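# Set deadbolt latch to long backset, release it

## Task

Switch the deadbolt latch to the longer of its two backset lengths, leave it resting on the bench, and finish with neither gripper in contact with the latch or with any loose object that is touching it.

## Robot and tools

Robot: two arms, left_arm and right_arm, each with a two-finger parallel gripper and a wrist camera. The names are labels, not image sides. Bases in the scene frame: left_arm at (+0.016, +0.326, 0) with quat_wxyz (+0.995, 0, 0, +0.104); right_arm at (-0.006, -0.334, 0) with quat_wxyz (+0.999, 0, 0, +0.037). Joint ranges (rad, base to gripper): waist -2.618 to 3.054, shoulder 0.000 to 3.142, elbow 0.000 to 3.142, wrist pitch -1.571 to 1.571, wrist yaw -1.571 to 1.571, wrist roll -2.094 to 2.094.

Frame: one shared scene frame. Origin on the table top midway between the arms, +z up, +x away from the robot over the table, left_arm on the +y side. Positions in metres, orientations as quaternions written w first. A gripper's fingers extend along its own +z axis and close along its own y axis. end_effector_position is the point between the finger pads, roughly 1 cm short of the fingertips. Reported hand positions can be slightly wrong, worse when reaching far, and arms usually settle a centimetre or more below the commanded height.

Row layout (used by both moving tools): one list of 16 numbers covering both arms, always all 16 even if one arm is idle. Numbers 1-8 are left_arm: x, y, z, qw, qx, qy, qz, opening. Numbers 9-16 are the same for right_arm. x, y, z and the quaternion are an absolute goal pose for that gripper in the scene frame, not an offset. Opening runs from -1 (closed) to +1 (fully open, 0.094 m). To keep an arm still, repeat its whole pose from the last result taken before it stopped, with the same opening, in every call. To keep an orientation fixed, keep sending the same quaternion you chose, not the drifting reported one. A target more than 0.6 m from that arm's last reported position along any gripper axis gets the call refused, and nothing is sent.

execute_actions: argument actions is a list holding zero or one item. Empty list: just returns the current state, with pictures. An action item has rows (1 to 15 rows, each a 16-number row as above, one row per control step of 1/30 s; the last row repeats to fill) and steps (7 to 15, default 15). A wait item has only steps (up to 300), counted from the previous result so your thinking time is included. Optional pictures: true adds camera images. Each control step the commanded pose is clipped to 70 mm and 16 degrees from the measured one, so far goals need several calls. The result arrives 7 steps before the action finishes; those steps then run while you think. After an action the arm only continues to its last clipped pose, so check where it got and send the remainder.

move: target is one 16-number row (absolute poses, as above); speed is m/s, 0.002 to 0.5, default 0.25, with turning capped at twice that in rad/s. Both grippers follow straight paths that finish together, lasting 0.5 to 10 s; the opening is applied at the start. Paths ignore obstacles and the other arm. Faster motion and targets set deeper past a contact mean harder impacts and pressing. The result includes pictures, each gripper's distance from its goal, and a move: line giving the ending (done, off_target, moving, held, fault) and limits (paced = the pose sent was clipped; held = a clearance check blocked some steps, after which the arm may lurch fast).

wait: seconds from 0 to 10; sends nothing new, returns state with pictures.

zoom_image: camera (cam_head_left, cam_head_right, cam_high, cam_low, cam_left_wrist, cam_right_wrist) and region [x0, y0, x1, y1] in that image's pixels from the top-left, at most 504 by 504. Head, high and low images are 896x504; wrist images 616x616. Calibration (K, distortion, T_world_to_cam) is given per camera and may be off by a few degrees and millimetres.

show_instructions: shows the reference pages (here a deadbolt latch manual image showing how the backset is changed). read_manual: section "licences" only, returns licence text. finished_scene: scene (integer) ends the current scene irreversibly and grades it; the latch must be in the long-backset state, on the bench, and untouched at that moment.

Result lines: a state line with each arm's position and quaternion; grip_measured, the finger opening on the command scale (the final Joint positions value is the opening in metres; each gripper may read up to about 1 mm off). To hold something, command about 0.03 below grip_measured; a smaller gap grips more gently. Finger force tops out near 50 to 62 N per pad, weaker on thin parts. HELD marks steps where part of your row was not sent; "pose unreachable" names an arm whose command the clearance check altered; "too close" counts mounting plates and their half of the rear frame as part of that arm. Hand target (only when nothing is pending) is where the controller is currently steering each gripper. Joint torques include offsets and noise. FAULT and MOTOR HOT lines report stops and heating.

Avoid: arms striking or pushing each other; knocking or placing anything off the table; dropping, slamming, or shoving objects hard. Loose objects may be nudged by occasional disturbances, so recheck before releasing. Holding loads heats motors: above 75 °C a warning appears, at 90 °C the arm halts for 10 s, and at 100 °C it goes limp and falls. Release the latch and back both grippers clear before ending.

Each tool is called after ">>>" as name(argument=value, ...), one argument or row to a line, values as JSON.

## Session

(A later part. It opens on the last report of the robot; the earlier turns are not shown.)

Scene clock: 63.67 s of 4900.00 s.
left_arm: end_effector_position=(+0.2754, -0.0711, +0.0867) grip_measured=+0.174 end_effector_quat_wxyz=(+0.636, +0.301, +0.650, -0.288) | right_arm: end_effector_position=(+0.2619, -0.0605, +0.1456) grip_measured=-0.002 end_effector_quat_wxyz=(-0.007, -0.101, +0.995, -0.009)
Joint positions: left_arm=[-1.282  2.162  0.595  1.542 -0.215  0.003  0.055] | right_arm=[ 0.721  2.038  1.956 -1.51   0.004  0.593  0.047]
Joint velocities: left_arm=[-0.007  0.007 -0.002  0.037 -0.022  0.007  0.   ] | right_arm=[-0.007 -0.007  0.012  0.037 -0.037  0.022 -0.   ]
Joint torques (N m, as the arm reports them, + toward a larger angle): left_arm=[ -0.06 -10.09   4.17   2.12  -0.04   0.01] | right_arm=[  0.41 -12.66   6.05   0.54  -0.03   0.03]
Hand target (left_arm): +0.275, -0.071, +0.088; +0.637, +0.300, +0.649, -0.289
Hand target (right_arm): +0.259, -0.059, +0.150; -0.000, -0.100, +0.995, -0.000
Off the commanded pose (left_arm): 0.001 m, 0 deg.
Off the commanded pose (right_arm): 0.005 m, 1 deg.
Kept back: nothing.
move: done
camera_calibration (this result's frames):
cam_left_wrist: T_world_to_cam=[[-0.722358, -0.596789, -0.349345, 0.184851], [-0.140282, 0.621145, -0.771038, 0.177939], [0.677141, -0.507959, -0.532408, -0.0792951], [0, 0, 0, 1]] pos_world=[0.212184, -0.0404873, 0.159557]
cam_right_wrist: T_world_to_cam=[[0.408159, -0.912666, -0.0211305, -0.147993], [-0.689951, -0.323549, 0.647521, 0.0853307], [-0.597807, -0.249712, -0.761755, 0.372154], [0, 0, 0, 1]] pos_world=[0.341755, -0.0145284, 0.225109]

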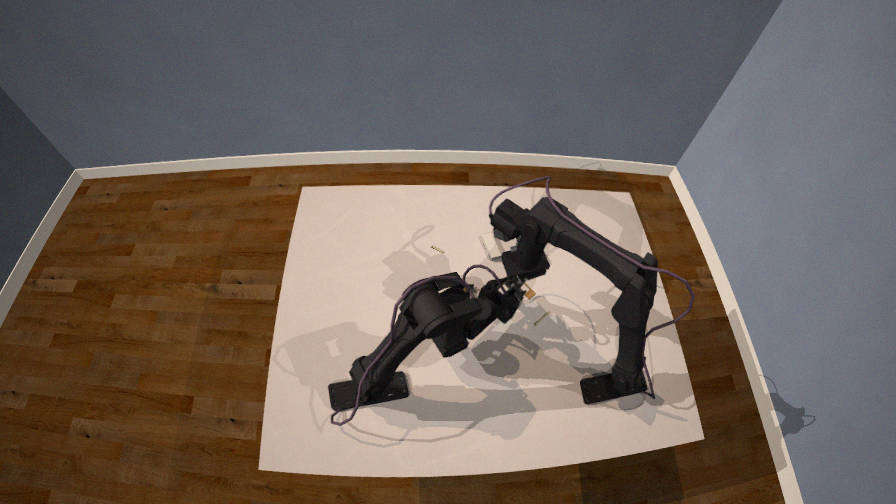

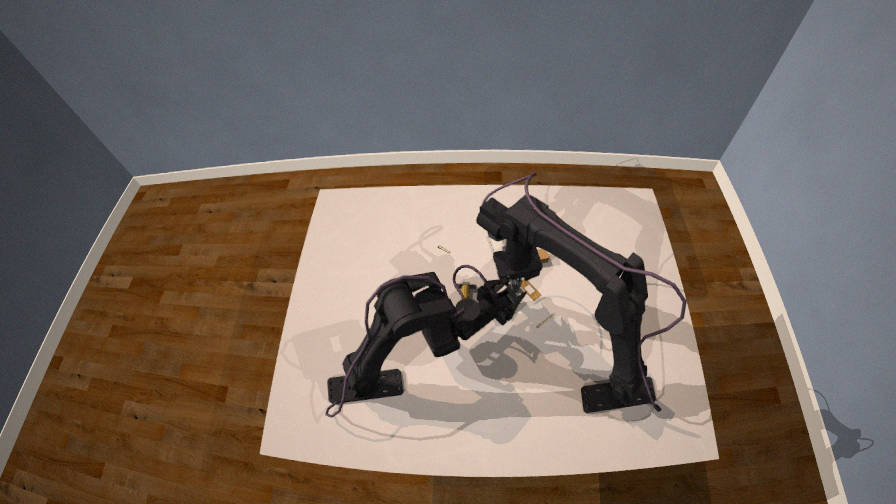

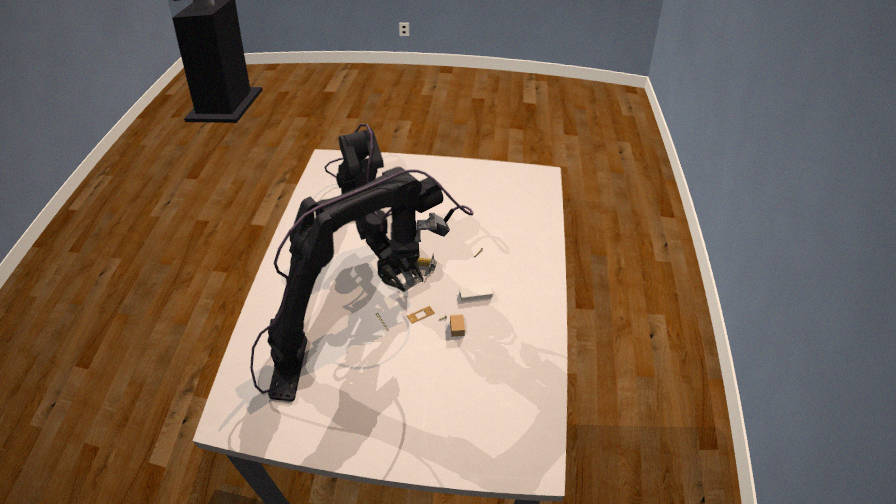

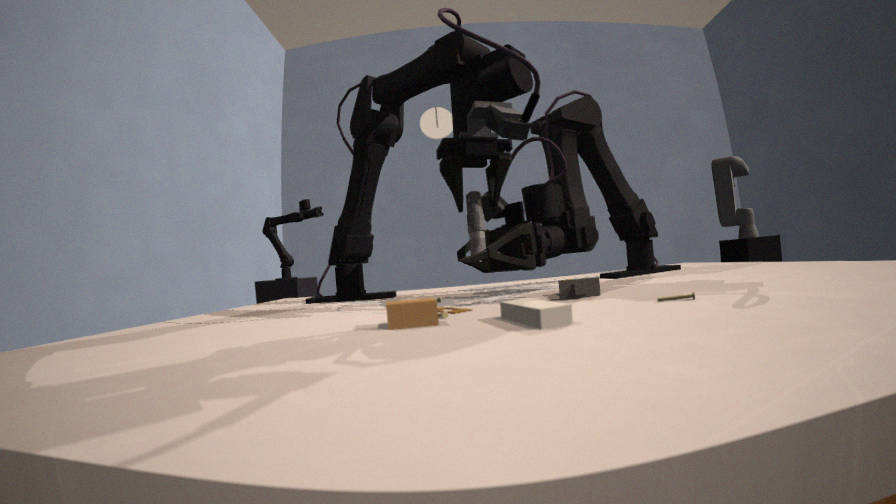

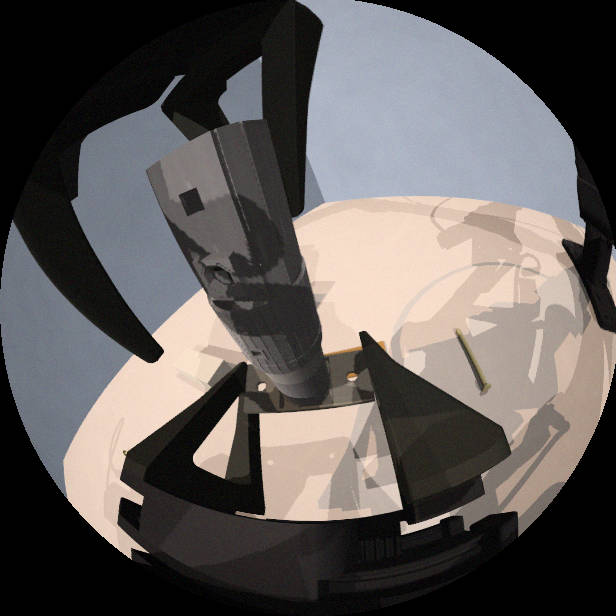

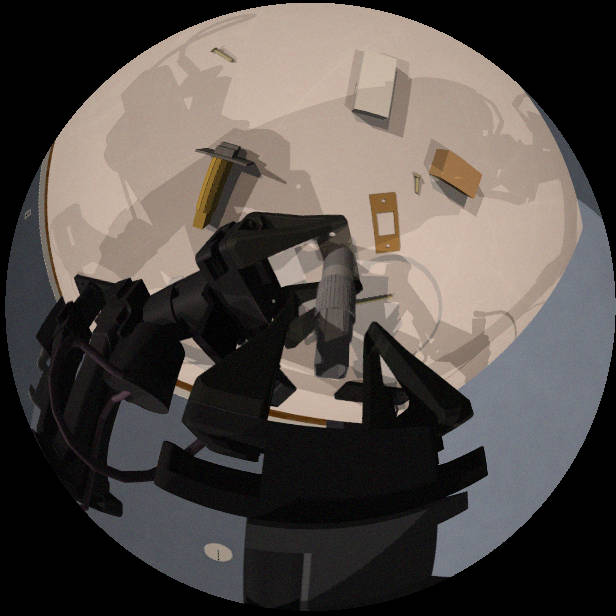

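>>> move(
  target=[0.2755, -0.0711, 0.0876, 0.637, 0.300, 0.649, -0.289, 0.12, 0.259, -0.059, 0.150, 0, -0.1, 0.995, 0, -0.8],
  speed=0.05,
)

Scene clock: 64.60 s of 4900.00 s.
left_arm: end_effector_position=(+0.2756, -0.0710, +0.0863) grip_measured=+0.174 end_effector_quat_wxyz=(+0.636, +0.301, +0.650, -0.288) | right_arm: end_effector_position=(+0.2629, -0.0613, +0.1456) grip_measured=-0.599 end_effector_quat_wxyz=(-0.005, -0.100, +0.995, -0.011)
Joint positions: left_arm=[-1.282  2.162  0.595  1.54  -0.216  0.003  0.055] | right_arm=[ 0.721  2.038  1.956 -1.51   0.011  0.594  0.019]
Joint velocities: left_arm=[ 0.012 -0.002  0.007  0.066  0.007 -0.066  0.001] | right_arm=[-0.007 -0.012 -0.007 -0.007 -0.066 -0.066 -0.001]
Joint torques (N m, as the arm reports them, + toward a larger angle): left_arm=[ -0.04 -10.09   4.13   2.14  -0.03   0.  ] | right_arm=[  0.48 -12.64   5.97   0.58  -0.09   0.01]
Hand target (left_arm): +0.276, -0.071, +0.088; +0.637, +0.300, +0.649, -0.289
Hand target (right_arm): +0.259, -0.059, +0.150; -0.000, -0.100, +0.995, -0.000
Off the commanded pose (left_arm): 0.001 m, 0 deg.
Off the commanded pose (right_arm): 0.006 m, 1 deg.
Kept back: nothing.
move: done
camera_calibration (this result's frames):
cam_left_wrist: T_world_to_cam=[[-0.722015, -0.597235, -0.349292, 0.184783], [-0.141761, 0.621835, -0.770211, 0.17797], [0.677199, -0.506587, -0.533639, -0.0793346], [0, 0, 0, 1]] pos_world=[0.212371, -0.0404988, 0.159282]
cam_right_wrist: T_world_to_cam=[[0.407329, -0.913155, -0.0152227, -0.149843], [-0.693448, -0.320086, 0.645504, 0.0871647], [-0.594317, -0.252376, -0.763605, 0.371732], [0, 0, 0, 1]] pos_world=[0.342406, -0.0151129, 0.22531]

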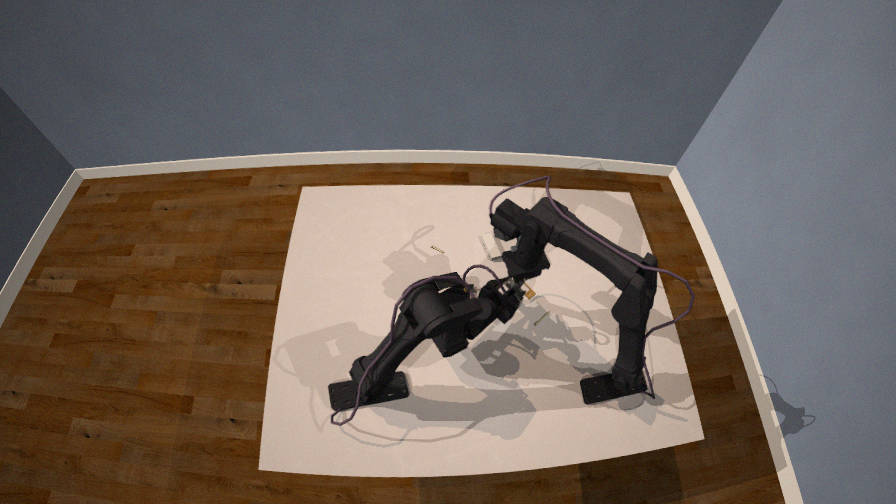

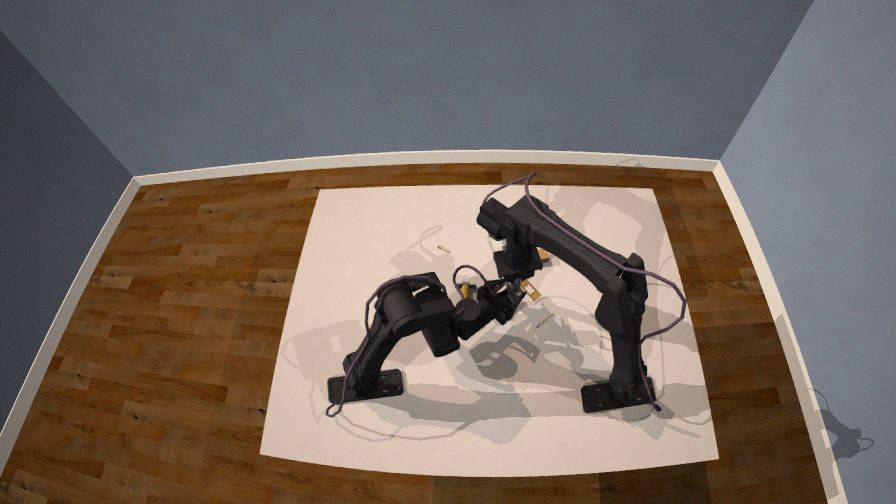

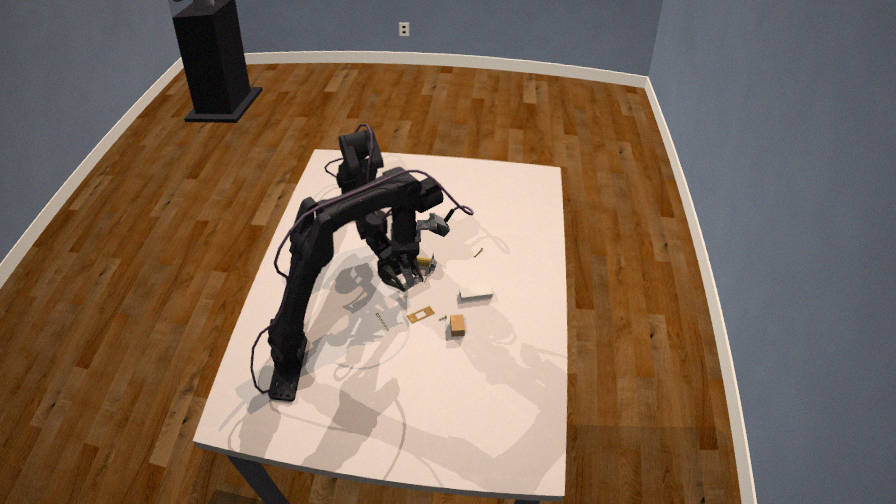

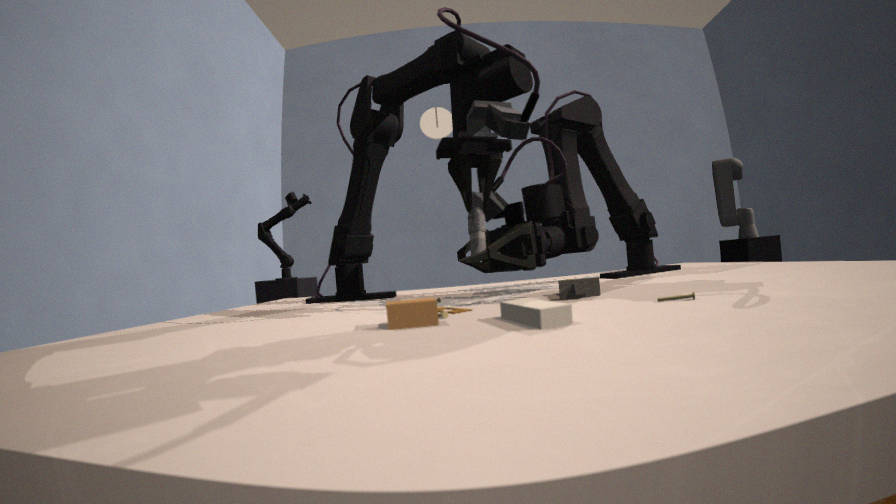

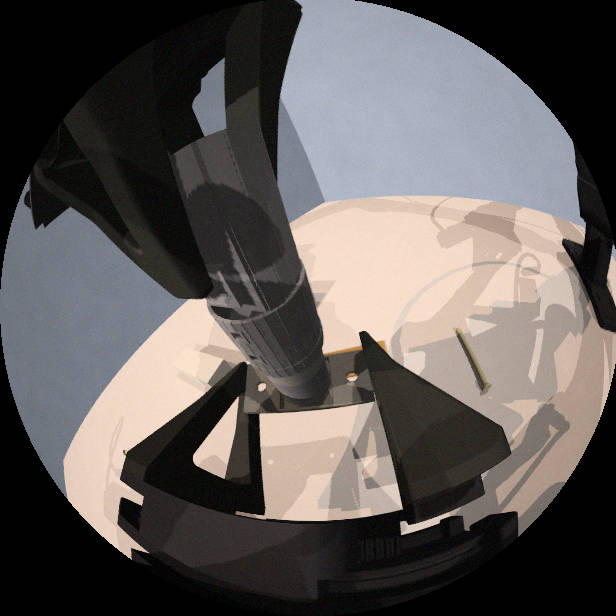

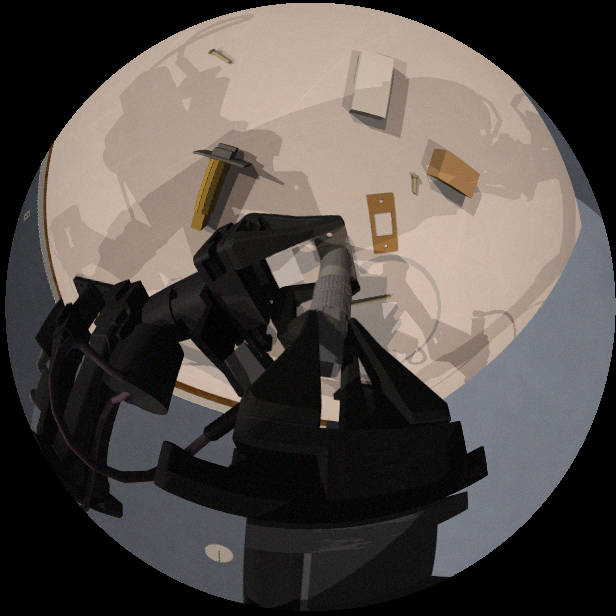

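>>> move(
  target=[0.2755, -0.0711, 0.0876, 0.637, 0.300, 0.649, -0.289, 0.12, 0.2629, -0.0613, 0.148, 0, -0.574, 0.819, 0, -0.8],
  speed=0.15,
)

Scene clock: 68.67 s of 4900.00 s.
left_arm: end_effector_position=(+0.2809, -0.0660, +0.0838) grip_measured=+0.174 end_effector_quat_wxyz=(+0.638, +0.289, +0.659, -0.273) | right_arm: end_effector_position=(+0.2721, -0.0604, +0.1457) grip_measured=-0.603 end_effector_quat_wxyz=(+0.007, -0.542, +0.841, -0.014)
Joint positions: left_arm=[-1.282  2.162  0.595  1.529 -0.257  0.     0.055] | right_arm=[ 0.714  2.038  1.956 -1.481  0.03  -0.357  0.019]
Joint velocities: left_arm=[-0.022  0.012  0.012 -0.037 -0.081  0.037  0.002] | right_arm=[-0.022 -0.012  0.002  0.007 -0.037 -0.007 -0.001]
Joint torques (N m, as the arm reports them, + toward a larger angle): left_arm=[ -0.05 -10.16   4.05   2.24   0.41   0.02] | right_arm=[  0.11 -12.25   5.81   0.35  -0.25  -0.63]
Hand target (left_arm): +0.275, -0.071, +0.088; +0.637, +0.300, +0.649, -0.289
Hand target (right_arm): +0.263, -0.061, +0.148; -0.000, -0.573, +0.819, -0.001
Off the commanded pose (left_arm): 0.008 m, 3 deg.
Off the commanded pose (right_arm): 0.010 m, 5 deg.
Kept back: nothing.
move: off_target (left_arm, right_arm)
camera_calibration (this result's frames):
cam_left_wrist: T_world_to_cam=[[-0.699125, -0.623407, -0.350126, 0.182632], [-0.171713, 0.621748, -0.764162, 0.1816], [0.694074, -0.474124, -0.541727, -0.0837439], [0, 0, 0, 1]] pos_world=[0.21699, -0.0387604, 0.157349]
cam_right_wrist: T_world_to_cam=[[0.978703, -0.205248, -0.00357965, -0.267185], [-0.155284, -0.751636, 0.641038, -0.0779583], [-0.134262, -0.626831, -0.767501, 0.230267], [0, 0, 0, 1]] pos_world=[0.280306, 0.030903, 0.225748]

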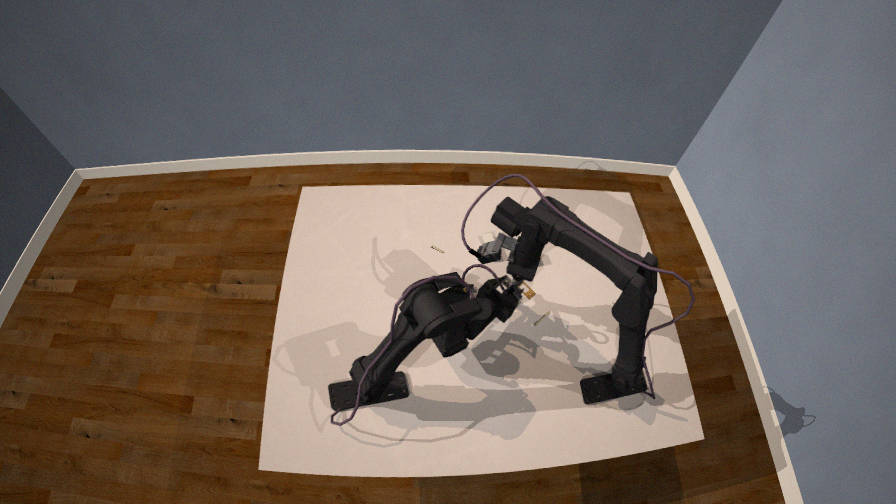

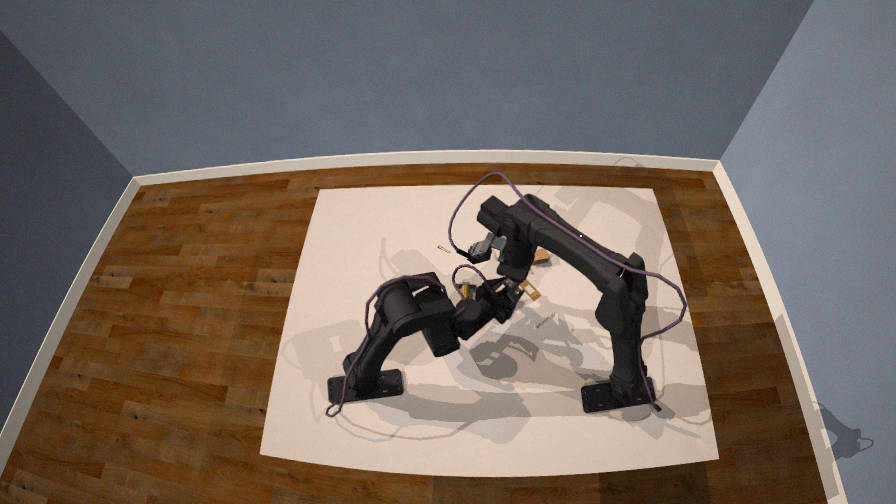

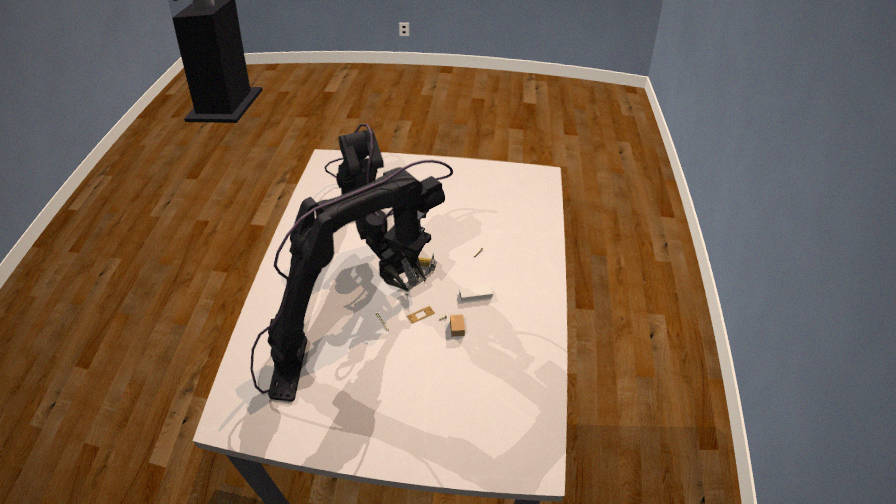

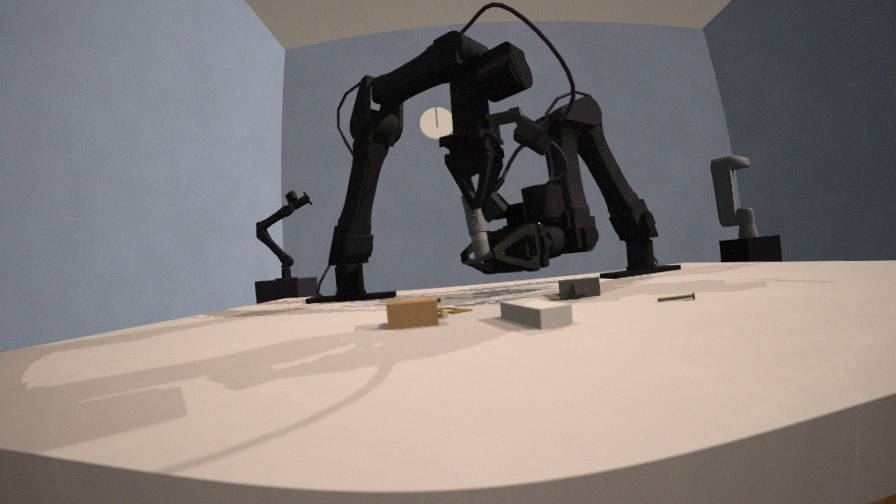

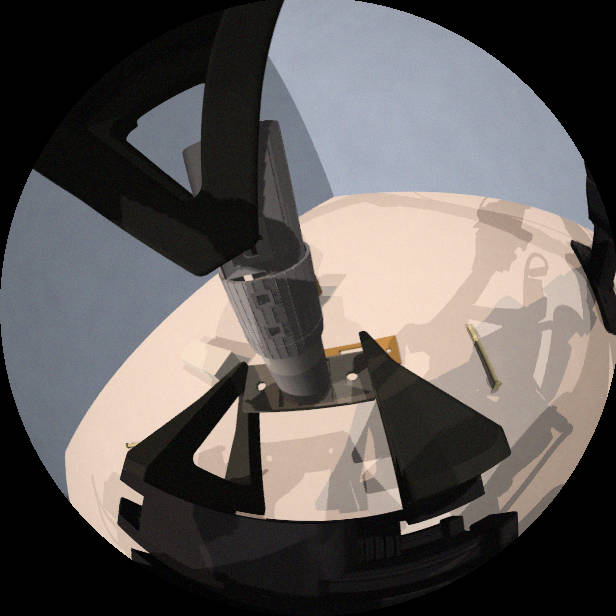

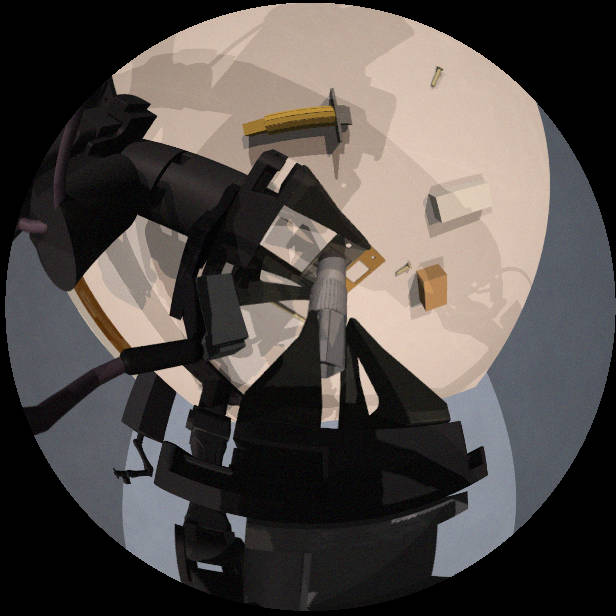

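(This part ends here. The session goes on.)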